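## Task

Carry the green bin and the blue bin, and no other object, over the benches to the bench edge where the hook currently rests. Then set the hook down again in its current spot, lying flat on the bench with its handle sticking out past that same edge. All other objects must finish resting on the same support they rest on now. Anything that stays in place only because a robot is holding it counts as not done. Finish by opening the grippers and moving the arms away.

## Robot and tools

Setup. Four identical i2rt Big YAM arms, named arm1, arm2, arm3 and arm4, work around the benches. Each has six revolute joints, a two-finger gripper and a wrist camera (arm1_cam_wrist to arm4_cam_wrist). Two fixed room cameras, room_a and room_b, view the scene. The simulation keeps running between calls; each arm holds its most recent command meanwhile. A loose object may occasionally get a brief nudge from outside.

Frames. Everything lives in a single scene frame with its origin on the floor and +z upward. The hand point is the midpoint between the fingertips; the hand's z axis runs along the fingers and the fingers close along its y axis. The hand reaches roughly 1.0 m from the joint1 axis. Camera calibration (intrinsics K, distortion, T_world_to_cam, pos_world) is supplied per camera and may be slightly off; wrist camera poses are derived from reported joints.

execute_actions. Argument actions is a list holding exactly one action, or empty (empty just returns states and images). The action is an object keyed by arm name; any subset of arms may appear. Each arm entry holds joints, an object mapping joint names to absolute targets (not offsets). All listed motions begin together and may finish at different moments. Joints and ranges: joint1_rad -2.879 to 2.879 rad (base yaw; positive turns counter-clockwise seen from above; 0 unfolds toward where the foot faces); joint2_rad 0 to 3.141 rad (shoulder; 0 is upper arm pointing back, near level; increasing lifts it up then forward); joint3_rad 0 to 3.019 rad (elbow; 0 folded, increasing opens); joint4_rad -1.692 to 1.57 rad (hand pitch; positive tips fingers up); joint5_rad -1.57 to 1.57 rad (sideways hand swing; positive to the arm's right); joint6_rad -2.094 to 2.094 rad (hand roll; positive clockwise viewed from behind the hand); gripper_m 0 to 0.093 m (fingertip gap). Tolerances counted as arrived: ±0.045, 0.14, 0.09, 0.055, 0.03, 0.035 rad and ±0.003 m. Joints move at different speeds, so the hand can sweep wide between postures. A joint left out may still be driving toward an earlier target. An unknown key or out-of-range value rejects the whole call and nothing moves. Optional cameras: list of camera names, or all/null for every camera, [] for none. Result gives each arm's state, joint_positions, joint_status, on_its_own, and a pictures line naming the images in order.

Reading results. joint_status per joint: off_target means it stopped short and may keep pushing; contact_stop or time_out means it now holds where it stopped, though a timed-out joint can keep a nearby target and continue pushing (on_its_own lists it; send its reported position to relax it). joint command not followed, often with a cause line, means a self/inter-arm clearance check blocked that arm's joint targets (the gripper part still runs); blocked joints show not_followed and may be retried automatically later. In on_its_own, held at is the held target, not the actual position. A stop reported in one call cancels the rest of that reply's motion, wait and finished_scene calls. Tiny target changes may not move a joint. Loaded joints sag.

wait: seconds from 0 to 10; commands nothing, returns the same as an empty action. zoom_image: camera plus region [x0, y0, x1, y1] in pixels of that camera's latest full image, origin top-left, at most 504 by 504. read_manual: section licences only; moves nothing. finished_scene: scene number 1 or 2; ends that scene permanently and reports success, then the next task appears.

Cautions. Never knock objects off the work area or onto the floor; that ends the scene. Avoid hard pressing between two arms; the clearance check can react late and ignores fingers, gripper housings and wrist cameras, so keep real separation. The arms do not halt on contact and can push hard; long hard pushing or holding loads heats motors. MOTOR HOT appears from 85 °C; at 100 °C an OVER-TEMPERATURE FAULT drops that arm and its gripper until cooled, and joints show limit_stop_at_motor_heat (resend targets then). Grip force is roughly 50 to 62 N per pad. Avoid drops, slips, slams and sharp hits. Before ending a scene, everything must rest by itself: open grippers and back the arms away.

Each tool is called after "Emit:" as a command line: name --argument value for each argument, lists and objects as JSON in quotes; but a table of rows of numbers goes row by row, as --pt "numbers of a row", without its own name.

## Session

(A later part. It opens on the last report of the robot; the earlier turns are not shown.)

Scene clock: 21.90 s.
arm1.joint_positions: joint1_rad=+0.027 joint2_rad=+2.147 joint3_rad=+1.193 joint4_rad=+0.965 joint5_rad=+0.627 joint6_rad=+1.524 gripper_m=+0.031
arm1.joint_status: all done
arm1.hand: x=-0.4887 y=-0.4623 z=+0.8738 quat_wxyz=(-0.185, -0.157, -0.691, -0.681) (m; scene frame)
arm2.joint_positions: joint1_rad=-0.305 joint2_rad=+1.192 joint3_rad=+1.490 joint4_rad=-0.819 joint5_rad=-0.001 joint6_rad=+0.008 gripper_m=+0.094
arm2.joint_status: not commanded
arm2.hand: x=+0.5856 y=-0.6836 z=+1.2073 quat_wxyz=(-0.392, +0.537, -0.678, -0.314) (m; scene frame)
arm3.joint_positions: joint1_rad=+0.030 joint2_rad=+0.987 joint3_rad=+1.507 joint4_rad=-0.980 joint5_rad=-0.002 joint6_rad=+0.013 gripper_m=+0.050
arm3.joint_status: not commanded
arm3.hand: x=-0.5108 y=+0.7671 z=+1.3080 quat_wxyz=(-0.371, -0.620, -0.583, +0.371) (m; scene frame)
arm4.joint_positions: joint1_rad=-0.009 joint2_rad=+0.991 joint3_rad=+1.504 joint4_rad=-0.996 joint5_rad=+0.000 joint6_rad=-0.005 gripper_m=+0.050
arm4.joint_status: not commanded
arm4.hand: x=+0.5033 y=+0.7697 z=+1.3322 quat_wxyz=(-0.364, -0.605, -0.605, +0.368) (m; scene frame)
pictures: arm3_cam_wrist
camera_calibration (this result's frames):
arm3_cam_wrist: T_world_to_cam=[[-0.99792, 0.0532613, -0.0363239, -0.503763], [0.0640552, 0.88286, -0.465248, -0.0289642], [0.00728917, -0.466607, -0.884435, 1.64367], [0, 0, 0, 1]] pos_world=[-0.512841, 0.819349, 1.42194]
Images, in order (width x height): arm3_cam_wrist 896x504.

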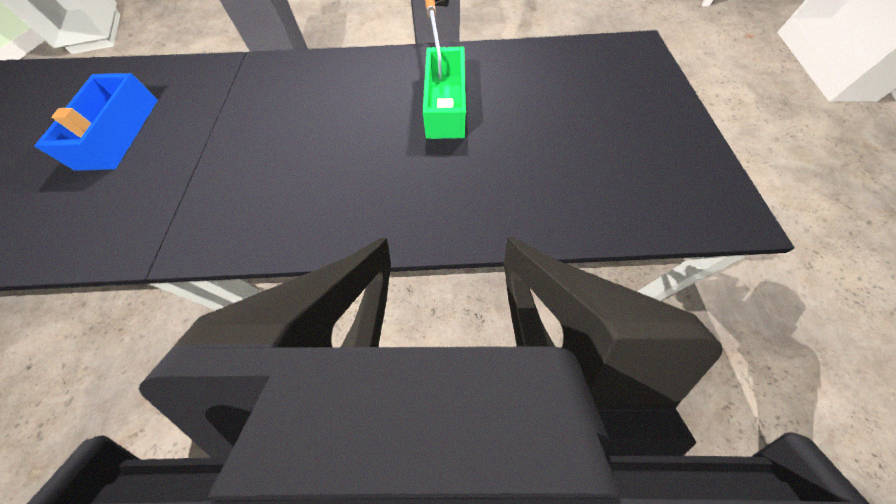

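Emit:
execute_actions --actions '[{"arm1":{"joints":{"joint1_rad":0.06,"joint2_rad":2.03,"joint3_rad":1.0,"joint4_rad":1.08}}}]' --cameras '[]'

Emit:
execute_actions --actions '[{"arm1":{"joints":{"joint2_rad":1.96,"joint3_rad":0.82,"joint4_rad":1.19}}}]' --cameras '[]'

Emit:
execute_actions --actions '[{"arm1":{"joints":{"joint2_rad":1.91,"joint3_rad":0.69,"joint4_rad":1.27}}}]' --cameras '["arm1_cam_wrist","arm2_cam_wrist","room_b"]'

Emit:
zoom_image --camera "room_b" --region '[380,240,480,310]'

Scene clock: 23.10 s.
arm1.joint_positions: joint1_rad=+0.059 joint2_rad=+2.057 joint3_rad=+1.000 joint4_rad=+1.061 joint5_rad=+0.628 joint6_rad=+1.521 gripper_m=+0.031
arm1.joint_status: all done
arm1.hand: x=-0.5016 y=-0.5212 z=+0.8750 quat_wxyz=(-0.176, -0.145, -0.696, -0.681) (m; scene frame)
arm2.joint_positions: joint1_rad=-0.305 joint2_rad=+1.192 joint3_rad=+1.490 joint4_rad=-0.819 joint5_rad=-0.001 joint6_rad=+0.008 gripper_m=+0.094
arm2.joint_status: not commanded
arm2.hand: x=+0.5856 y=-0.6836 z=+1.2073 quat_wxyz=(-0.392, +0.537, -0.678, -0.314) (m; scene frame)
arm3.joint_positions: joint1_rad=+0.030 joint2_rad=+0.987 joint3_rad=+1.507 joint4_rad=-0.980 joint5_rad=-0.002 joint6_rad=+0.013 gripper_m=+0.050
arm3.joint_status: not commanded
arm3.hand: x=-0.5108 y=+0.7671 z=+1.3080 quat_wxyz=(-0.371, -0.620, -0.583, +0.371) (m; scene frame)
arm4.joint_positions: joint1_rad=-0.009 joint2_rad=+0.991 joint3_rad=+1.504 joint4_rad=-0.996 joint5_rad=+0.000 joint6_rad=-0.005 gripper_m=+0.050
arm4.joint_status: not commanded
arm4.hand: x=+0.5033 y=+0.7697 z=+1.3322 quat_wxyz=(-0.364, -0.605, -0.605, +0.368) (m; scene frame)
pictures: none
No camera images: the call's "cameras" was empty. Leave "cameras" out to get every camera's image.

Scene clock: 23.90 s.
arm1.joint_positions: joint1_rad=+0.059 joint2_rad=+1.985 joint3_rad=+0.821 joint4_rad=+1.171 joint5_rad=+0.628 joint6_rad=+1.518 gripper_m=+0.031
arm1.joint_status: all done
arm1.hand: x=-0.4916 y=-0.5796 z=+0.8739 quat_wxyz=(-0.177, -0.144, -0.695, -0.682) (m; scene frame)
arm2.joint_positions: joint1_rad=-0.305 joint2_rad=+1.192 joint3_rad=+1.490 joint4_rad=-0.819 joint5_rad=-0.001 joint6_rad=+0.008 gripper_m=+0.094
arm2.joint_status: not commanded
arm2.hand: x=+0.5856 y=-0.6836 z=+1.2073 quat_wxyz=(-0.392, +0.537, -0.678, -0.314) (m; scene frame)
arm3.joint_positions: joint1_rad=+0.030 joint2_rad=+0.987 joint3_rad=+1.507 joint4_rad=-0.980 joint5_rad=-0.002 joint6_rad=+0.013 gripper_m=+0.050
arm3.joint_status: not commanded
arm3.hand: x=-0.5108 y=+0.7671 z=+1.3080 quat_wxyz=(-0.371, -0.620, -0.583, +0.371) (m; scene frame)
arm4.joint_positions: joint1_rad=-0.009 joint2_rad=+0.991 joint3_rad=+1.504 joint4_rad=-0.996 joint5_rad=+0.000 joint6_rad=-0.005 gripper_m=+0.050
arm4.joint_status: not commanded
arm4.hand: x=+0.5033 y=+0.7697 z=+1.3322 quat_wxyz=(-0.364, -0.605, -0.605, +0.368) (m; scene frame)
pictures: none
No camera images: the call's "cameras" was empty. Leave "cameras" out to get every camera's image.

Scene clock: 24.63 s.
arm1.joint_positions: joint1_rad=+0.059 joint2_rad=+1.934 joint3_rad=+0.689 joint4_rad=+1.250 joint5_rad=+0.628 joint6_rad=+1.517 gripper_m=+0.031
arm1.joint_status: all done
arm1.hand: x=-0.4840 y=-0.6244 z=+0.8735 quat_wxyz=(-0.177, -0.144, -0.696, -0.681) (m; scene frame)
arm2.joint_positions: joint1_rad=-0.305 joint2_rad=+1.192 joint3_rad=+1.490 joint4_rad=-0.819 joint5_rad=-0.001 joint6_rad=+0.008 gripper_m=+0.094
arm2.joint_status: not commanded
arm2.hand: x=+0.5856 y=-0.6836 z=+1.2073 quat_wxyz=(-0.392, +0.537, -0.678, -0.314) (m; scene frame)
arm3.joint_positions: joint1_rad=+0.030 joint2_rad=+0.987 joint3_rad=+1.507 joint4_rad=-0.980 joint5_rad=-0.002 joint6_rad=+0.013 gripper_m=+0.050
arm3.joint_status: not commanded
arm3.hand: x=-0.5108 y=+0.7671 z=+1.3080 quat_wxyz=(-0.371, -0.620, -0.583, +0.371) (m; scene frame)
arm4.joint_positions: joint1_rad=-0.009 joint2_rad=+0.991 joint3_rad=+1.504 joint4_rad=-0.996 joint5_rad=+0.000 joint6_rad=-0.005 gripper_m=+0.050
arm4.joint_status: not commanded
arm4.hand: x=+0.5033 y=+0.7697 z=+1.3322 quat_wxyz=(-0.364, -0.605, -0.605, +0.368) (m; scene frame)
pictures: arm1_cam_wrist, arm2_cam_wrist, room_b
camera_calibration (this result's frames):
arm1_cam_wrist: T_world_to_cam=[[0.0311046, -0.0320122, -0.999003, 0.865898], [-0.98781, -0.153505, -0.0258372, -0.542874], [-0.152525, 0.987629, -0.0363967, 0.701572], [0, 0, 0, 1]] pos_world=[-0.456183, -0.748508, 0.876543]
arm2_cam_wrist: T_world_to_cam=[[0.974665, -0.223061, -0.0165177, -0.704589], [-0.210018, -0.887261, -0.410682, 0.0125781], [0.0769515, 0.403746, -0.911629, 1.45235], [0, 0, 0, 1]] pos_world=[0.577619, -0.732386, 1.31753]
Images, in order (width x height): arm1_cam_wrist 896x504, arm2_cam_wrist 896x504, room_b 896x504.

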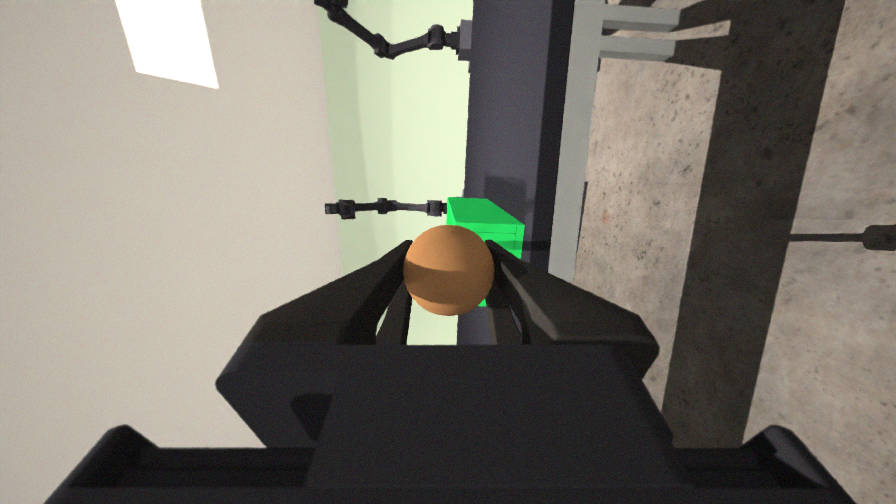

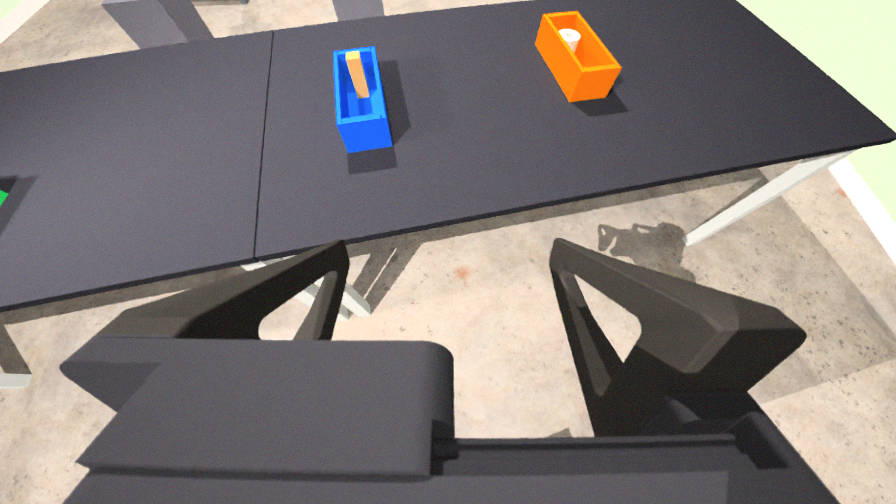

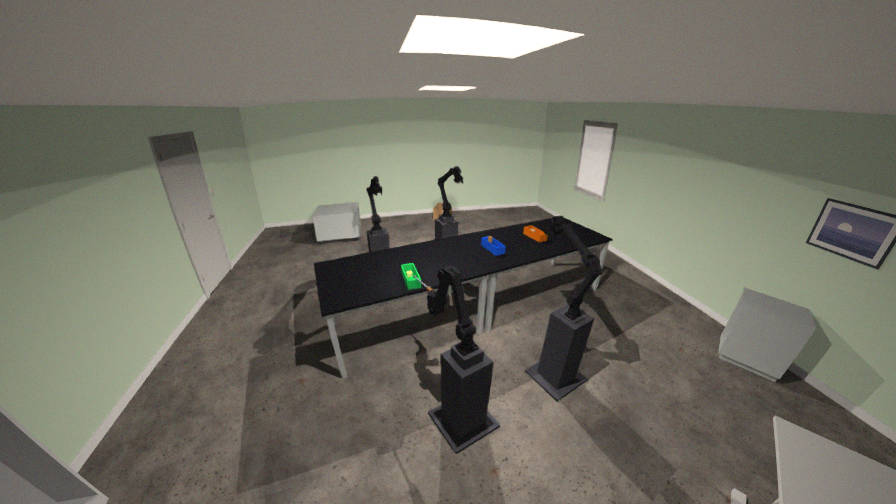

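Region (380, 240, 480, 310) of room_b's 896x504 image, scaled by 5.040, with more detail than that image has; it fills the top 353 rows of this view, and the rest is white.

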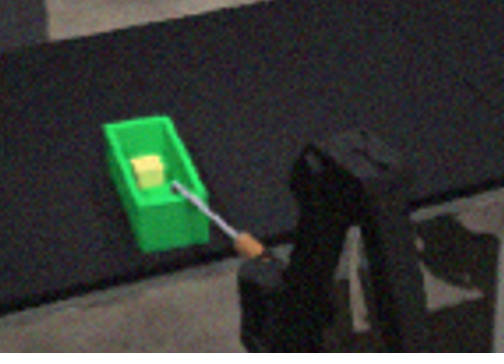

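Emit:
execute_actions --actions '[{"arm1":{"joints":{"joint2_rad":1.89,"joint3_rad":0.63,"joint4_rad":1.31}},"arm2":{"joints":{"joint1_rad":-0.7,"joint2_rad":1.7,"joint3_rad":1.53,"joint4_rad":0.3,"joint5_rad":0.583}}}]' --cameras '[]'

Emit:
execute_actions --actions '[{"arm1":{"joints":{"joint2_rad":1.75,"joint3_rad":0.85,"joint4_rad":1.0}}}]' --cameras '[]'

Emit:
execute_actions --actions '[{"arm1":{"joints":{"joint2_rad":1.7,"joint3_rad":1.8,"joint4_rad":0.2}}}]' --cameras '[]'

Emit:
execute_actions --actions '[{"arm1":{"joints":{"joint1_rad":-0.905,"joint2_rad":2.2,"joint3_rad":2.4,"joint5_rad":-0.83}}}]' --cameras '[]'

Emit:
execute_actions --actions '[{"arm1":{"joints":{"joint2_rad":2.55,"joint4_rad":0.45,"joint6_rad":-0.03}}}]' --cameras '["arm4_cam_wrist","arm1_cam_wrist"]'

Scene clock: 26.67 s.
arm1.joint_positions: joint1_rad=+0.059 joint2_rad=+1.915 joint3_rad=+0.631 joint4_rad=+1.289 joint5_rad=+0.628 joint6_rad=+1.518 gripper_m=+0.031
arm1.joint_status: all done
arm1.hand: x=-0.4806 y=-0.6446 z=+0.8729 quat_wxyz=(-0.177, -0.144, -0.696, -0.681) (m; scene frame)
arm2.joint_positions: joint1_rad=-0.710 joint2_rad=+1.676 joint3_rad=+1.500 joint4_rad=+0.285 joint5_rad=+0.580 joint6_rad=+0.007 gripper_m=+0.094
arm2.joint_status: all done
arm2.hand: x=+0.9704 y=-0.6663 z=+1.1677 quat_wxyz=(-0.723, +0.098, -0.666, -0.155) (m; scene frame)
arm3.joint_positions: joint1_rad=+0.030 joint2_rad=+0.987 joint3_rad=+1.507 joint4_rad=-0.980 joint5_rad=-0.002 joint6_rad=+0.013 gripper_m=+0.050
arm3.joint_status: not commanded
arm3.hand: x=-0.5108 y=+0.7671 z=+1.3080 quat_wxyz=(-0.371, -0.620, -0.583, +0.371) (m; scene frame)
arm4.joint_positions: joint1_rad=-0.009 joint2_rad=+0.991 joint3_rad=+1.504 joint4_rad=-0.996 joint5_rad=+0.000 joint6_rad=-0.005 gripper_m=+0.050
arm4.joint_status: not commanded
arm4.hand: x=+0.5033 y=+0.7697 z=+1.3322 quat_wxyz=(-0.364, -0.605, -0.605, +0.368) (m; scene frame)
pictures: none
No camera images: the call's "cameras" was empty. Leave "cameras" out to get every camera's image.

Scene clock: 27.77 s.
arm1.joint_positions: joint1_rad=+0.059 joint2_rad=+1.790 joint3_rad=+0.806 joint4_rad=+0.975 joint5_rad=+0.629 joint6_rad=+1.485 gripper_m=+0.031
arm1.joint_status: all done
arm1.hand: x=-0.4902 y=-0.5844 z=+0.9394 quat_wxyz=(-0.190, -0.131, -0.702, -0.674) (m; scene frame)
arm2.joint_positions: joint1_rad=-0.710 joint2_rad=+1.676 joint3_rad=+1.500 joint4_rad=+0.285 joint5_rad=+0.580 joint6_rad=+0.007 gripper_m=+0.094
arm2.joint_status: not commanded
arm2.hand: x=+0.9704 y=-0.6663 z=+1.1677 quat_wxyz=(-0.723, +0.098, -0.666, -0.155) (m; scene frame)
arm3.joint_positions: joint1_rad=+0.030 joint2_rad=+0.987 joint3_rad=+1.507 joint4_rad=-0.980 joint5_rad=-0.002 joint6_rad=+0.013 gripper_m=+0.050
arm3.joint_status: not commanded
arm3.hand: x=-0.5108 y=+0.7671 z=+1.3080 quat_wxyz=(-0.371, -0.620, -0.583, +0.371) (m; scene frame)
arm4.joint_positions: joint1_rad=-0.009 joint2_rad=+0.991 joint3_rad=+1.504 joint4_rad=-0.996 joint5_rad=+0.000 joint6_rad=-0.005 gripper_m=+0.050
arm4.joint_status: not commanded
arm4.hand: x=+0.5033 y=+0.7697 z=+1.3322 quat_wxyz=(-0.364, -0.605, -0.605, +0.368) (m; scene frame)
pictures: none
No camera images: the call's "cameras" was empty. Leave "cameras" out to get every camera's image.

Scene clock: 29.47 s.
arm1.joint_positions: joint1_rad=+0.059 joint2_rad=+1.743 joint3_rad=+1.722 joint4_rad=+0.174 joint5_rad=+0.629 joint6_rad=+1.479 gripper_m=+0.031
arm1.joint_status: all done
arm1.hand: x=-0.5136 y=-0.4312 z=+1.2884 quat_wxyz=(-0.173, -0.153, -0.649, -0.725) (m; scene frame)
arm2.joint_positions: joint1_rad=-0.710 joint2_rad=+1.676 joint3_rad=+1.500 joint4_rad=+0.285 joint5_rad=+0.580 joint6_rad=+0.007 gripper_m=+0.094
arm2.joint_status: not commanded
arm2.hand: x=+0.9704 y=-0.6663 z=+1.1677 quat_wxyz=(-0.723, +0.098, -0.666, -0.155) (m; scene frame)
arm3.joint_positions: joint1_rad=+0.030 joint2_rad=+0.987 joint3_rad=+1.507 joint4_rad=-0.980 joint5_rad=-0.002 joint6_rad=+0.013 gripper_m=+0.050
arm3.joint_status: not commanded
arm3.hand: x=-0.5108 y=+0.7671 z=+1.3080 quat_wxyz=(-0.371, -0.620, -0.583, +0.371) (m; scene frame)
arm4.joint_positions: joint1_rad=-0.009 joint2_rad=+0.991 joint3_rad=+1.504 joint4_rad=-0.996 joint5_rad=+0.000 joint6_rad=-0.005 gripper_m=+0.050
arm4.joint_status: not commanded
arm4.hand: x=+0.5033 y=+0.7697 z=+1.3322 quat_wxyz=(-0.364, -0.605, -0.605, +0.368) (m; scene frame)
pictures: none
No camera images: the call's "cameras" was empty. Leave "cameras" out to get every camera's image.

Scene clock: 32.23 s.
arm1.joint_positions: joint1_rad=-0.909 joint2_rad=+2.262 joint3_rad=+2.319 joint4_rad=+0.161 joint5_rad=-0.835 joint6_rad=+1.477 gripper_m=+0.031
arm1.joint_status: all done
arm1.hand: x=+0.0548 y=-0.4784 z=+1.2111 quat_wxyz=(-0.076, +0.098, -0.651, -0.749) (m; scene frame)
arm2.joint_positions: joint1_rad=-0.710 joint2_rad=+1.676 joint3_rad=+1.500 joint4_rad=+0.285 joint5_rad=+0.580 joint6_rad=+0.007 gripper_m=+0.094
arm2.joint_status: not commanded
arm2.hand: x=+0.9704 y=-0.6663 z=+1.1677 quat_wxyz=(-0.723, +0.098, -0.666, -0.155) (m; scene frame)
arm3.joint_positions: joint1_rad=+0.030 joint2_rad=+0.987 joint3_rad=+1.507 joint4_rad=-0.980 joint5_rad=-0.002 joint6_rad=+0.013 gripper_m=+0.050
arm3.joint_status: not commanded
arm3.hand: x=-0.5108 y=+0.7671 z=+1.3080 quat_wxyz=(-0.371, -0.620, -0.583, +0.371) (m; scene frame)
arm4.joint_positions: joint1_rad=-0.009 joint2_rad=+0.991 joint3_rad=+1.504 joint4_rad=-0.996 joint5_rad=+0.000 joint6_rad=-0.005 gripper_m=+0.050
arm4.joint_status: not commanded
arm4.hand: x=+0.5033 y=+0.7697 z=+1.3322 quat_wxyz=(-0.364, -0.605, -0.605, +0.368) (m; scene frame)
pictures: none
No camera images: the call's "cameras" was empty. Leave "cameras" out to get every camera's image.

Scene clock: 34.33 s.
arm1.joint_positions: joint1_rad=-0.904 joint2_rad=+2.623 joint3_rad=+2.351 joint4_rad=+0.419 joint5_rad=-0.833 joint6_rad=-0.016 gripper_m=+0.031
arm1.joint_status: all done
arm1.hand: x=+0.0914 y=-0.4383 z=+0.9528 quat_wxyz=(-0.540, +0.515, -0.437, -0.501) (m; scene frame)
arm2.joint_positions: joint1_rad=-0.710 joint2_rad=+1.676 joint3_rad=+1.500 joint4_rad=+0.285 joint5_rad=+0.580 joint6_rad=+0.007 gripper_m=+0.094
arm2.joint_status: not commanded
arm2.hand: x=+0.9704 y=-0.6663 z=+1.1677 quat_wxyz=(-0.723, +0.098, -0.666, -0.155) (m; scene frame)
arm3.joint_positions: joint1_rad=+0.030 joint2_rad=+0.987 joint3_rad=+1.507 joint4_rad=-0.980 joint5_rad=-0.002 joint6_rad=+0.013 gripper_m=+0.050
arm3.joint_status: not commanded
arm3.hand: x=-0.5108 y=+0.7671 z=+1.3080 quat_wxyz=(-0.371, -0.620, -0.583, +0.371) (m; scene frame)
arm4.joint_positions: joint1_rad=-0.009 joint2_rad=+0.991 joint3_rad=+1.504 joint4_rad=-0.996 joint5_rad=+0.000 joint6_rad=-0.005 gripper_m=+0.050
arm4.joint_status: not commanded
arm4.hand: x=+0.5033 y=+0.7697 z=+1.3322 quat_wxyz=(-0.364, -0.605, -0.605, +0.368) (m; scene frame)
pictures: arm1_cam_wrist, arm4_cam_wrist
camera_calibration (this result's frames):
arm1_cam_wrist: T_world_to_cam=[[0.993621, 0.0293112, 0.108897, -0.183482], [0.108988, -0.497675, -0.860489, 0.600281], [0.0289734, 0.866868, -0.497695, 0.978424], [0, 0, 0, 1]] pos_world=[0.0885405, -0.544042, 1.02347]
arm4_cam_wrist: T_world_to_cam=[[-0.99997, 0.00531278, 0.00555486, 0.491583], [0.00222729, 0.89195, -0.452129, -0.0828869], [-0.00735672, -0.452103, -0.891935, 1.66863], [0, 0, 0, 1]] pos_world=[0.504029, 0.825712, 1.4481]
Images, in order (width x height): arm1_cam_wrist 896x504, arm4_cam_wrist 896x504.

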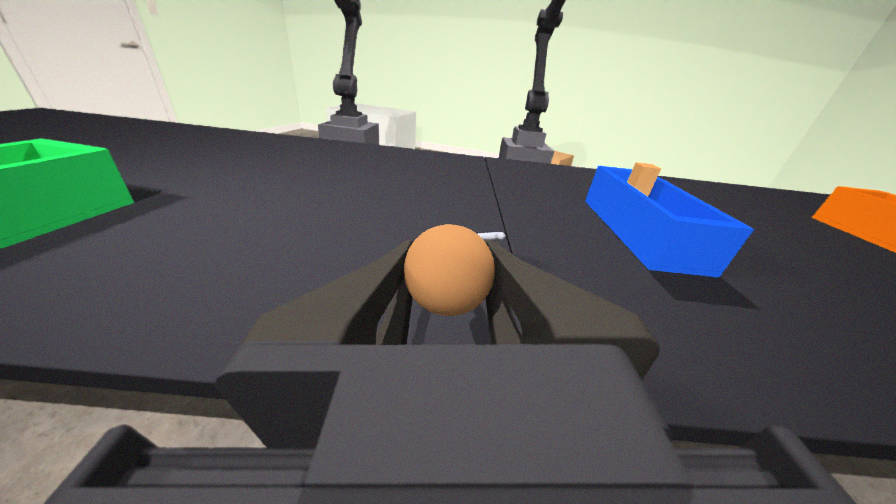

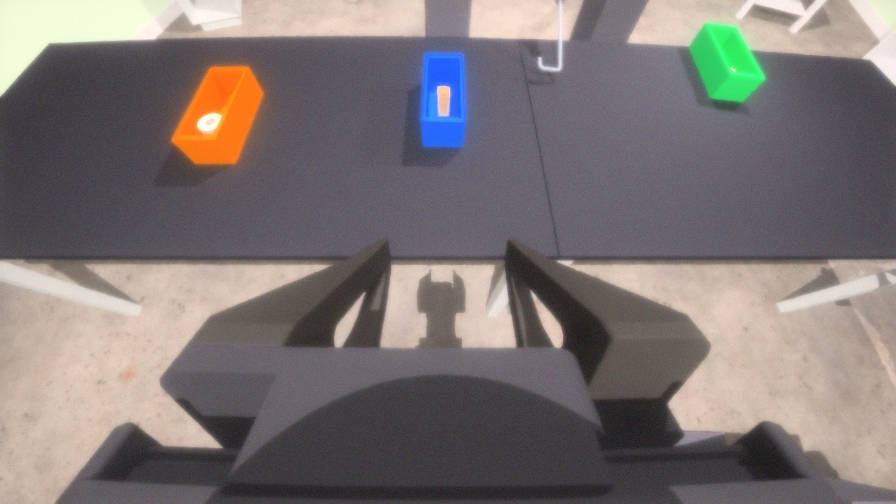

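Emit:
execute_actions --actions '[{"arm1":{"joints":{"joint2_rad":2.79,"joint3_rad":2.40,"joint4_rad":0.47}}}]' --cameras '[]'

Emit:
execute_actions --actions '[{"arm1":{"joints":{"gripper_m":0.08}}}]' --cameras '[]'

Emit:
execute_actions --actions '[{"arm1":{"joints":{"joint2_rad":1.6,"joint4_rad":-0.5}}}]' --cameras '[]'

Emit:
execute_actions --actions '[{"arm1":{"joints":{"joint1_rad":0.4,"joint2_rad":1.0,"joint3_rad":1.5}}}]' --cameras '[]'

Emit:
execute_actions --actions '[{"arm2":{"joints":{"joint1_rad":0.5}}}]' --cameras '[]'

Emit:
execute_actions --actions '[{"arm2":{"joints":{"joint2_rad":2.2,"joint3_rad":1.51,"joint4_rad":0.7,"joint5_rad":0.583,"joint6_rad":0}}}]' --cameras '[]'

Emit:
execute_actions --actions '[{"arm2":{"joints":{"joint2_rad":2.35,"joint4_rad":0.85}}}]' --cameras '["arm2_cam_wrist","room_b"]'

Scene clock: 36.60 s.
arm1.joint_positions: joint1_rad=-0.906 joint2_rad=+2.813 joint3_rad=+2.360 joint4_rad=+0.469 joint5_rad=-0.827 joint6_rad=-0.024 gripper_m=+0.031
arm1.joint_status: all done
arm1.hand: x=+0.0895 y=-0.4447 z=+0.7924 quat_wxyz=(-0.499, +0.515, -0.485, -0.500) (m; scene frame)
arm2.joint_positions: joint1_rad=-0.710 joint2_rad=+1.676 joint3_rad=+1.500 joint4_rad=+0.285 joint5_rad=+0.580 joint6_rad=+0.007 gripper_m=+0.094
arm2.joint_status: not commanded
arm2.hand: x=+0.9704 y=-0.6663 z=+1.1677 quat_wxyz=(-0.723, +0.098, -0.666, -0.155) (m; scene frame)
arm3.joint_positions: joint1_rad=+0.030 joint2_rad=+0.987 joint3_rad=+1.507 joint4_rad=-0.980 joint5_rad=-0.002 joint6_rad=+0.013 gripper_m=+0.050
arm3.joint_status: not commanded
arm3.hand: x=-0.5108 y=+0.7671 z=+1.3080 quat_wxyz=(-0.371, -0.620, -0.583, +0.371) (m; scene frame)
arm4.joint_positions: joint1_rad=-0.009 joint2_rad=+0.991 joint3_rad=+1.504 joint4_rad=-0.996 joint5_rad=+0.000 joint6_rad=-0.005 gripper_m=+0.050
arm4.joint_status: not commanded
arm4.hand: x=+0.5033 y=+0.7697 z=+1.3322 quat_wxyz=(-0.364, -0.605, -0.605, +0.368) (m; scene frame)
pictures: none
No camera images: the call's "cameras" was empty. Leave "cameras" out to get every camera's image.

Scene clock: 37.27 s.
arm1.joint_positions: joint1_rad=-0.906 joint2_rad=+2.813 joint3_rad=+2.360 joint4_rad=+0.469 joint5_rad=-0.827 joint6_rad=-0.024 gripper_m=+0.080
arm1.joint_status: all done
arm1.hand: x=+0.0895 y=-0.4447 z=+0.7928 quat_wxyz=(-0.499, +0.515, -0.485, -0.500) (m; scene frame)
arm2.joint_positions: joint1_rad=-0.710 joint2_rad=+1.676 joint3_rad=+1.500 joint4_rad=+0.285 joint5_rad=+0.580 joint6_rad=+0.007 gripper_m=+0.094
arm2.joint_status: not commanded
arm2.hand: x=+0.9704 y=-0.6663 z=+1.1677 quat_wxyz=(-0.723, +0.098, -0.666, -0.155) (m; scene frame)
arm3.joint_positions: joint1_rad=+0.030 joint2_rad=+0.987 joint3_rad=+1.507 joint4_rad=-0.980 joint5_rad=-0.002 joint6_rad=+0.013 gripper_m=+0.050
arm3.joint_status: not commanded
arm3.hand: x=-0.5108 y=+0.7671 z=+1.3080 quat_wxyz=(-0.371, -0.620, -0.583, +0.371) (m; scene frame)
arm4.joint_positions: joint1_rad=-0.009 joint2_rad=+0.991 joint3_rad=+1.504 joint4_rad=-0.996 joint5_rad=+0.000 joint6_rad=-0.005 gripper_m=+0.050
arm4.joint_status: not commanded
arm4.hand: x=+0.5033 y=+0.7697 z=+1.3322 quat_wxyz=(-0.364, -0.605, -0.605, +0.368) (m; scene frame)
pictures: none
No camera images: the call's "cameras" was empty. Leave "cameras" out to get every camera's image.

Scene clock: 39.80 s.
arm1.joint_positions: joint1_rad=-0.906 joint2_rad=+1.610 joint3_rad=+2.376 joint4_rad=-0.498 joint5_rad=-0.829 joint6_rad=-0.025 gripper_m=+0.080
arm1.joint_status: all done
arm1.hand: x=-0.1726 y=-0.6958 z=+1.5951 quat_wxyz=(-0.584, +0.513, -0.391, -0.493) (m; scene frame)
arm2.joint_positions: joint1_rad=-0.710 joint2_rad=+1.676 joint3_rad=+1.500 joint4_rad=+0.285 joint5_rad=+0.580 joint6_rad=+0.007 gripper_m=+0.094
arm2.joint_status: not commanded
arm2.hand: x=+0.9704 y=-0.6663 z=+1.1677 quat_wxyz=(-0.723, +0.098, -0.666, -0.155) (m; scene frame)
arm3.joint_positions: joint1_rad=+0.030 joint2_rad=+0.987 joint3_rad=+1.507 joint4_rad=-0.980 joint5_rad=-0.002 joint6_rad=+0.013 gripper_m=+0.050
arm3.joint_status: not commanded
arm3.hand: x=-0.5108 y=+0.7671 z=+1.3080 quat_wxyz=(-0.371, -0.620, -0.583, +0.371) (m; scene frame)
arm4.joint_positions: joint1_rad=-0.009 joint2_rad=+0.991 joint3_rad=+1.504 joint4_rad=-0.996 joint5_rad=+0.000 joint6_rad=-0.005 gripper_m=+0.050
arm4.joint_status: not commanded
arm4.hand: x=+0.5033 y=+0.7697 z=+1.3322 quat_wxyz=(-0.364, -0.605, -0.605, +0.368) (m; scene frame)
pictures: none
No camera images: the call's "cameras" was empty. Leave "cameras" out to get every camera's image.

Scene clock: 41.70 s.
arm1.joint_positions: joint1_rad=+0.398 joint2_rad=+1.009 joint3_rad=+1.484 joint4_rad=-0.499 joint5_rad=-0.831 joint6_rad=-0.025 gripper_m=+0.080
arm1.joint_status: all done
arm1.hand: x=-0.7961 y=-0.8878 z=+1.4364 quat_wxyz=(-0.079, +0.707, -0.084, -0.698) (m; scene frame)
arm2.joint_positions: joint1_rad=-0.710 joint2_rad=+1.676 joint3_rad=+1.500 joint4_rad=+0.285 joint5_rad=+0.580 joint6_rad=+0.007 gripper_m=+0.094
arm2.joint_status: not commanded
arm2.hand: x=+0.9704 y=-0.6663 z=+1.1677 quat_wxyz=(-0.723, +0.098, -0.666, -0.155) (m; scene frame)
arm3.joint_positions: joint1_rad=+0.030 joint2_rad=+0.987 joint3_rad=+1.507 joint4_rad=-0.980 joint5_rad=-0.002 joint6_rad=+0.013 gripper_m=+0.050
arm3.joint_status: not commanded
arm3.hand: x=-0.5108 y=+0.7671 z=+1.3080 quat_wxyz=(-0.371, -0.620, -0.583, +0.371) (m; scene frame)
arm4.joint_positions: joint1_rad=-0.009 joint2_rad=+0.991 joint3_rad=+1.504 joint4_rad=-0.996 joint5_rad=+0.000 joint6_rad=-0.005 gripper_m=+0.050
arm4.joint_status: not commanded
arm4.hand: x=+0.5033 y=+0.7697 z=+1.3322 quat_wxyz=(-0.364, -0.605, -0.605, +0.368) (m; scene frame)
pictures: none
No camera images: the call's "cameras" was empty. Leave "cameras" out to get every camera's image.

Scene clock: 43.33 s.
arm1.joint_positions: joint1_rad=+0.398 joint2_rad=+1.009 joint3_rad=+1.484 joint4_rad=-0.499 joint5_rad=-0.831 joint6_rad=-0.025 gripper_m=+0.080
arm1.joint_status: not commanded
arm1.hand: x=-0.7961 y=-0.8878 z=+1.4364 quat_wxyz=(-0.079, +0.707, -0.084, -0.698) (m; scene frame)
arm2.joint_positions: joint1_rad=+0.505 joint2_rad=+1.698 joint3_rad=+1.500 joint4_rad=+0.285 joint5_rad=+0.581 joint6_rad=+0.006 gripper_m=+0.094
arm2.joint_status: all done
arm2.hand: x=+0.1456 y=-0.5332 z=+1.1492 quat_wxyz=(-0.505, +0.470, -0.493, -0.531) (m; scene frame)
arm3.joint_positions: joint1_rad=+0.030 joint2_rad=+0.987 joint3_rad=+1.507 joint4_rad=-0.980 joint5_rad=-0.002 joint6_rad=+0.013 gripper_m=+0.050
arm3.joint_status: not commanded
arm3.hand: x=-0.5108 y=+0.7671 z=+1.3080 quat_wxyz=(-0.371, -0.620, -0.583, +0.371) (m; scene frame)
arm4.joint_positions: joint1_rad=-0.009 joint2_rad=+0.991 joint3_rad=+1.504 joint4_rad=-0.996 joint5_rad=+0.000 joint6_rad=-0.005 gripper_m=+0.050
arm4.joint_status: not commanded
arm4.hand: x=+0.5033 y=+0.7697 z=+1.3322 quat_wxyz=(-0.364, -0.605, -0.605, +0.368) (m; scene frame)
pictures: none
No camera images: the call's "cameras" was empty. Leave "cameras" out to get every camera's image.

Scene clock: 45.07 s.
arm1.joint_positions: joint1_rad=+0.398 joint2_rad=+1.009 joint3_rad=+1.484 joint4_rad=-0.499 joint5_rad=-0.831 joint6_rad=-0.025 gripper_m=+0.080
arm1.joint_status: not commanded
arm1.hand: x=-0.7961 y=-0.8878 z=+1.4364 quat_wxyz=(-0.079, +0.707, -0.084, -0.698) (m; scene frame)
arm2.joint_positions: joint1_rad=+0.505 joint2_rad=+2.178 joint3_rad=+1.500 joint4_rad=+0.685 joint5_rad=+0.581 joint6_rad=+0.006 gripper_m=+0.094
arm2.joint_status: all done
arm2.hand: x=+0.1024 y=-0.4661 z=+0.8720 quat_wxyz=(-0.499, +0.498, -0.499, -0.503) (m; scene frame)
arm3.joint_positions: joint1_rad=+0.030 joint2_rad=+0.987 joint3_rad=+1.507 joint4_rad=-0.980 joint5_rad=-0.002 joint6_rad=+0.013 gripper_m=+0.050
arm3.joint_status: not commanded
arm3.hand: x=-0.5108 y=+0.7671 z=+1.3080 quat_wxyz=(-0.371, -0.620, -0.583, +0.371) (m; scene frame)
arm4.joint_positions: joint1_rad=-0.009 joint2_rad=+0.991 joint3_rad=+1.504 joint4_rad=-0.996 joint5_rad=+0.000 joint6_rad=-0.005 gripper_m=+0.050
arm4.joint_status: not commanded
arm4.hand: x=+0.5033 y=+0.7697 z=+1.3322 quat_wxyz=(-0.364, -0.605, -0.605, +0.368) (m; scene frame)
pictures: none
No camera images: the call's "cameras" was empty. Leave "cameras" out to get every camera's image.

Scene clock: 46.23 s.
arm1.joint_positions: joint1_rad=+0.398 joint2_rad=+1.009 joint3_rad=+1.484 joint4_rad=-0.499 joint5_rad=-0.831 joint6_rad=-0.025 gripper_m=+0.080
arm1.joint_status: not commanded
arm1.hand: x=-0.7961 y=-0.8878 z=+1.4364 quat_wxyz=(-0.079, +0.707, -0.084, -0.698) (m; scene frame)
arm2.joint_positions: joint1_rad=+0.505 joint2_rad=+2.349 joint3_rad=+1.500 joint4_rad=+0.830 joint5_rad=+0.581 joint6_rad=+0.006 gripper_m=+0.094
arm2.joint_status: all done
arm2.hand: x=+0.1043 y=-0.4684 z=+0.7695 quat_wxyz=(-0.498, +0.506, -0.501, -0.495) (m; scene frame)
arm3.joint_positions: joint1_rad=+0.030 joint2_rad=+0.987 joint3_rad=+1.507 joint4_rad=-0.980 joint5_rad=-0.002 joint6_rad=+0.013 gripper_m=+0.050
arm3.joint_status: not commanded
arm3.hand: x=-0.5108 y=+0.7671 z=+1.3080 quat_wxyz=(-0.371, -0.620, -0.583, +0.371) (m; scene frame)
arm4.joint_positions: joint1_rad=-0.009 joint2_rad=+0.991 joint3_rad=+1.504 joint4_rad=-0.996 joint5_rad=+0.000 joint6_rad=-0.005 gripper_m=+0.050
arm4.joint_status: not commanded
arm4.hand: x=+0.5033 y=+0.7697 z=+1.3322 quat_wxyz=(-0.364, -0.605, -0.605, +0.368) (m; scene frame)
pictures: arm2_cam_wrist, room_b
camera_calibration (this result's frames):
arm2_cam_wrist: T_world_to_cam=[[0.999923, 0.0124001, -0.000361126, -0.0995668], [0.00715686, -0.600405, -0.799664, 0.333706], [-0.0101327, 0.7996, -0.600448, 0.958398], [0, 0, 0, 1]] pos_world=[0.106882, -0.564742, 0.842285]
Images, in order (width x height): arm2_cam_wrist 896x504, room_b 896x504.

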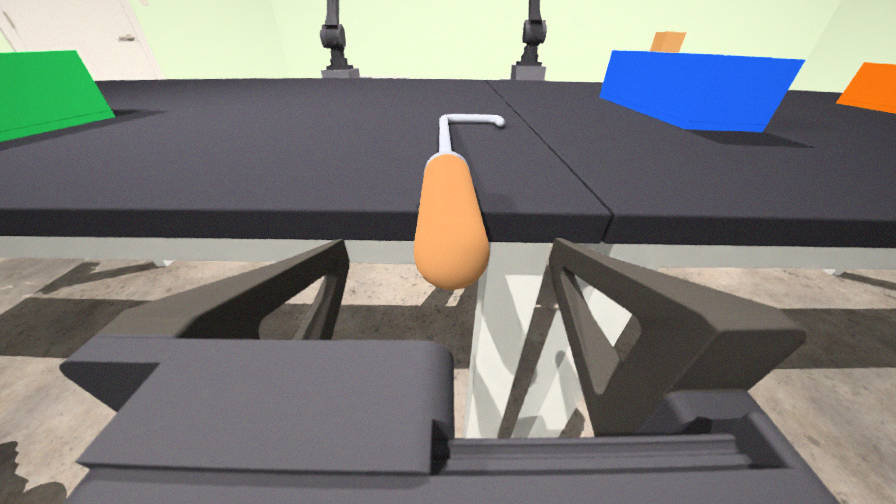

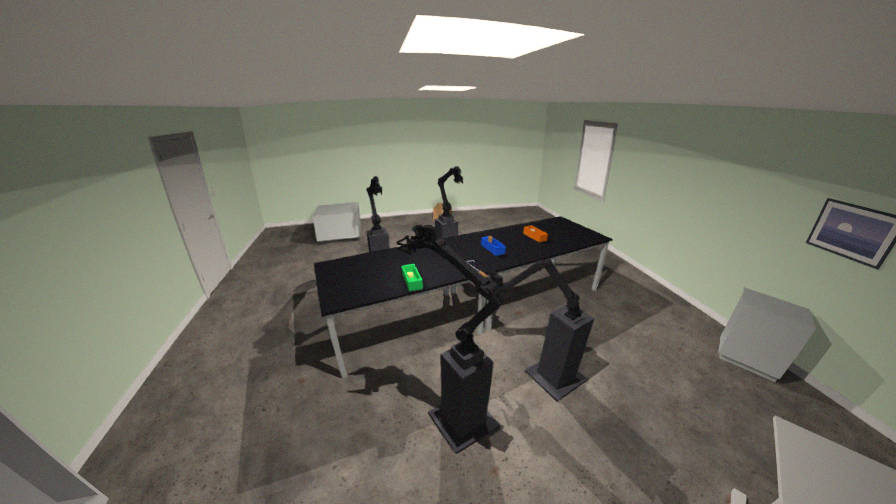

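Emit:
execute_actions --actions '[{"arm2":{"joints":{"joint3_rad":1.57,"joint4_rad":0.81}}}]' --cameras '[]'

Emit:
execute_actions --actions '[{"arm2":{"joints":{"gripper_m":0.0}}}]' --cameras '["arm2_cam_wrist"]'

Emit:
execute_actions --actions '[{"arm2":{"joints":{"joint2_rad":2.0,"joint3_rad":1.63,"joint4_rad":0.6,"joint6_rad":1.5}}}]' --cameras '[]'

Emit:
execute_actions --actions '[{"arm2":{"joints":{"joint1_rad":0.05,"joint5_rad":0.3}}}]' --cameras '["arm2_cam_wrist","arm4_cam_wrist","room_b"]'

Scene clock: 47.27 s.
arm1.joint_positions: joint1_rad=+0.398 joint2_rad=+1.009 joint3_rad=+1.484 joint4_rad=-0.499 joint5_rad=-0.831 joint6_rad=-0.025 gripper_m=+0.080
arm1.joint_status: not commanded
arm1.hand: x=-0.7961 y=-0.8878 z=+1.4364 quat_wxyz=(-0.079, +0.707, -0.084, -0.698) (m; scene frame)
arm2.joint_positions: joint1_rad=+0.505 joint2_rad=+2.348 joint3_rad=+1.523 joint4_rad=+0.825 joint5_rad=+0.581 joint6_rad=+0.006 gripper_m=+0.094
arm2.joint_status: all done
arm2.hand: x=+0.1005 y=-0.4627 z=+0.7802 quat_wxyz=(-0.499, +0.500, -0.500, -0.502) (m; scene frame)
arm3.joint_positions: joint1_rad=+0.030 joint2_rad=+0.987 joint3_rad=+1.507 joint4_rad=-0.980 joint5_rad=-0.002 joint6_rad=+0.013 gripper_m=+0.050
arm3.joint_status: not commanded
arm3.hand: x=-0.5108 y=+0.7671 z=+1.3080 quat_wxyz=(-0.371, -0.620, -0.583, +0.371) (m; scene frame)
arm4.joint_positions: joint1_rad=-0.009 joint2_rad=+0.991 joint3_rad=+1.504 joint4_rad=-0.996 joint5_rad=+0.000 joint6_rad=-0.005 gripper_m=+0.050
arm4.joint_status: not commanded
arm4.hand: x=+0.5033 y=+0.7697 z=+1.3322 quat_wxyz=(-0.364, -0.605, -0.605, +0.368) (m; scene frame)
pictures: none
No camera images: the call's "cameras" was empty. Leave "cameras" out to get every camera's image.

Scene clock: 48.00 s.
arm1.joint_positions: joint1_rad=+0.398 joint2_rad=+1.009 joint3_rad=+1.484 joint4_rad=-0.499 joint5_rad=-0.831 joint6_rad=-0.025 gripper_m=+0.080
arm1.joint_status: not commanded
arm1.hand: x=-0.7961 y=-0.8878 z=+1.4364 quat_wxyz=(-0.079, +0.707, -0.084, -0.698) (m; scene frame)
arm2.joint_positions: joint1_rad=+0.505 joint2_rad=+2.348 joint3_rad=+1.523 joint4_rad=+0.825 joint5_rad=+0.582 joint6_rad=+0.005 gripper_m=+0.030
arm2.joint_status: gripper_m off_target (ended at +0.030, target +0.000)
arm2.hand: x=+0.1007 y=-0.4627 z=+0.7801 quat_wxyz=(-0.499, +0.500, -0.500, -0.501) (m; scene frame)
arm3.joint_positions: joint1_rad=+0.030 joint2_rad=+0.987 joint3_rad=+1.507 joint4_rad=-0.980 joint5_rad=-0.002 joint6_rad=+0.013 gripper_m=+0.050
arm3.joint_status: not commanded
arm3.hand: x=-0.5108 y=+0.7671 z=+1.3080 quat_wxyz=(-0.371, -0.620, -0.583, +0.371) (m; scene frame)
arm4.joint_positions: joint1_rad=-0.009 joint2_rad=+0.991 joint3_rad=+1.504 joint4_rad=-0.996 joint5_rad=+0.000 joint6_rad=-0.005 gripper_m=+0.050
arm4.joint_status: not commanded
arm4.hand: x=+0.5033 y=+0.7697 z=+1.3322 quat_wxyz=(-0.364, -0.605, -0.605, +0.368) (m; scene frame)
pictures: arm2_cam_wrist
camera_calibration (this result's frames):
arm2_cam_wrist: T_world_to_cam=[[0.999887, 0.0117876, -0.00933147, -0.0892578], [-0.00061943, -0.587859, -0.808964, 0.359406], [-0.0150213, 0.808878, -0.587785, 0.955071], [0, 0, 0, 1]] pos_world=[0.103817, -0.560204, 0.85129]
Images, in order (width x height): arm2_cam_wrist 896x504.

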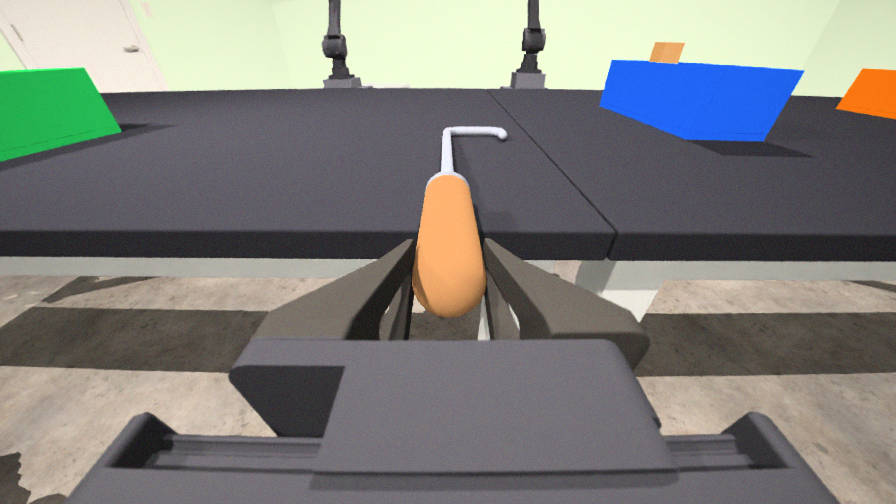

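Scene clock: 51.40 s.
arm1.joint_positions: joint1_rad=+0.398 joint2_rad=+1.009 joint3_rad=+1.484 joint4_rad=-0.499 joint5_rad=-0.831 joint6_rad=-0.025 gripper_m=+0.080
arm1.joint_status: not commanded
arm1.hand: x=-0.7961 y=-0.8878 z=+1.4364 quat_wxyz=(-0.079, +0.707, -0.084, -0.698) (m; scene frame)
arm2.joint_positions: joint1_rad=+0.503 joint2_rad=+2.026 joint3_rad=+1.569 joint4_rad=+0.584 joint5_rad=+0.582 joint6_rad=+1.422 gripper_m=+0.030
arm2.joint_status: joint6_rad time_out (moved +1.417 of +1.495); the others done
arm2.on_its_own: joint6_rad reads +1.422 and still pushes toward +1.500 since a time_out
arm2.hand: x=+0.1041 y=-0.4660 z=+1.0076 quat_wxyz=(-0.032, +0.026, -0.668, -0.743) (m; scene frame)
arm3.joint_positions: joint1_rad=+0.030 joint2_rad=+0.987 joint3_rad=+1.507 joint4_rad=-0.980 joint5_rad=-0.002 joint6_rad=+0.013 gripper_m=+0.050
arm3.joint_status: not commanded
arm3.hand: x=-0.5108 y=+0.7671 z=+1.3080 quat_wxyz=(-0.371, -0.620, -0.583, +0.371) (m; scene frame)
arm4.joint_positions: joint1_rad=-0.009 joint2_rad=+0.991 joint3_rad=+1.504 joint4_rad=-0.996 joint5_rad=+0.000 joint6_rad=-0.005 gripper_m=+0.050
arm4.joint_status: not commanded
arm4.hand: x=+0.5033 y=+0.7697 z=+1.3322 quat_wxyz=(-0.364, -0.605, -0.605, +0.368) (m; scene frame)
pictures: none
No camera images: the call's "cameras" was empty. Leave "cameras" out to get every camera's image.

not run: a stop came earlier in this reply.

Emit:
execute_actions --actions '[{"arm2":{"joints":{"joint1_rad":0.05,"joint5_rad":0.3}}}]' --cameras '["arm2_cam_wrist","arm4_cam_wrist","room_b"]'

Scene clock: 53.37 s.
arm1.joint_positions: joint1_rad=+0.398 joint2_rad=+1.009 joint3_rad=+1.484 joint4_rad=-0.499 joint5_rad=-0.831 joint6_rad=-0.025 gripper_m=+0.080
arm1.joint_status: not commanded
arm1.hand: x=-0.7961 y=-0.8878 z=+1.4364 quat_wxyz=(-0.079, +0.707, -0.084, -0.698) (m; scene frame)
arm2.joint_positions: joint1_rad=+0.058 joint2_rad=+2.026 joint3_rad=+1.569 joint4_rad=+0.584 joint5_rad=+0.296 joint6_rad=+1.427 gripper_m=+0.030
arm2.joint_status: all done
arm2.on_its_own: joint6_rad reads +1.427 and still pushes toward +1.500 since a time_out
arm2.hand: x=+0.4057 y=-0.3654 z=+1.0114 quat_wxyz=(-0.101, -0.017, -0.662, -0.742) (m; scene frame)
arm3.joint_positions: joint1_rad=+0.030 joint2_rad=+0.987 joint3_rad=+1.507 joint4_rad=-0.980 joint5_rad=-0.002 joint6_rad=+0.013 gripper_m=+0.050
arm3.joint_status: not commanded
arm3.hand: x=-0.5108 y=+0.7671 z=+1.3080 quat_wxyz=(-0.371, -0.620, -0.583, +0.371) (m; scene frame)
arm4.joint_positions: joint1_rad=-0.009 joint2_rad=+0.991 joint3_rad=+1.504 joint4_rad=-0.996 joint5_rad=+0.000 joint6_rad=-0.005 gripper_m=+0.050
arm4.joint_status: not commanded
arm4.hand: x=+0.5033 y=+0.7697 z=+1.3322 quat_wxyz=(-0.364, -0.605, -0.605, +0.368) (m; scene frame)
pictures: arm2_cam_wrist, arm4_cam_wrist, room_b
camera_calibration (this result's frames):
arm2_cam_wrist: T_world_to_cam=[[0.121097, 0.113278, -0.986156, 0.988334], [-0.885049, -0.437524, -0.158939, 0.360229], [-0.449471, 0.892043, 0.0472735, 0.581279], [0, 0, 0, 1]] pos_world=[0.460404, -0.472873, 1.00443]
arm4_cam_wrist: T_world_to_cam=[[-0.99997, 0.00531278, 0.00555486, 0.491583], [0.00222729, 0.89195, -0.452129, -0.0828869], [-0.00735672, -0.452103, -0.891935, 1.66863], [0, 0, 0, 1]] pos_world=[0.504029, 0.825712, 1.4481]
Images, in order (width x height): arm2_cam_wrist 896x504, arm4_cam_wrist 896x504, room_b 896x504.

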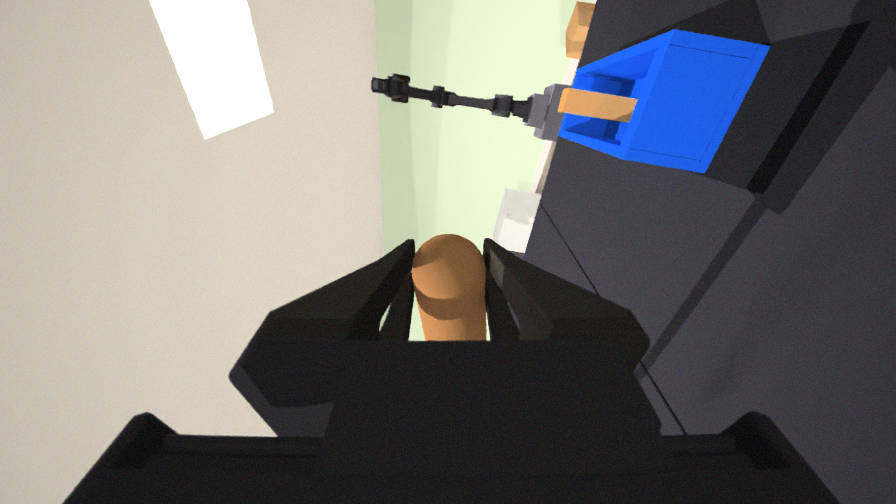

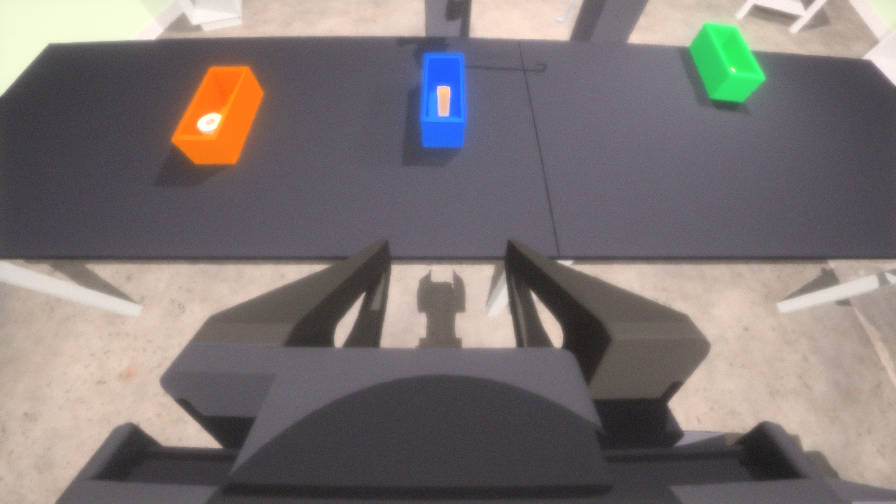

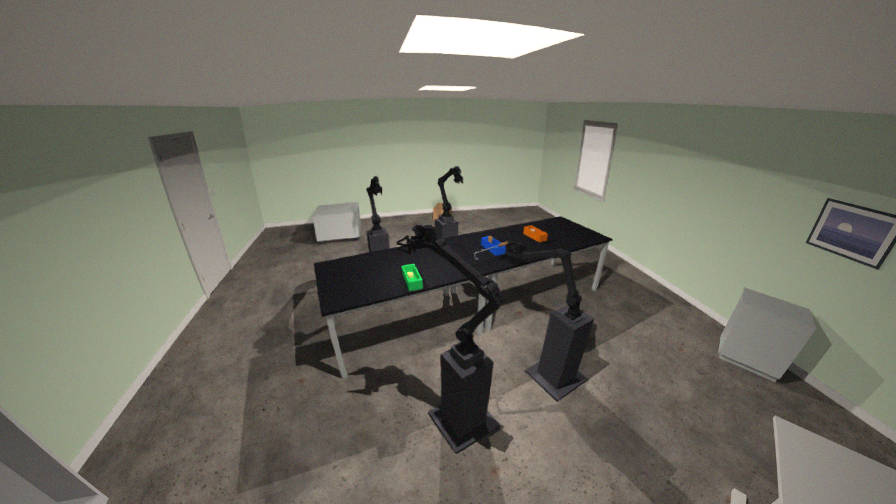

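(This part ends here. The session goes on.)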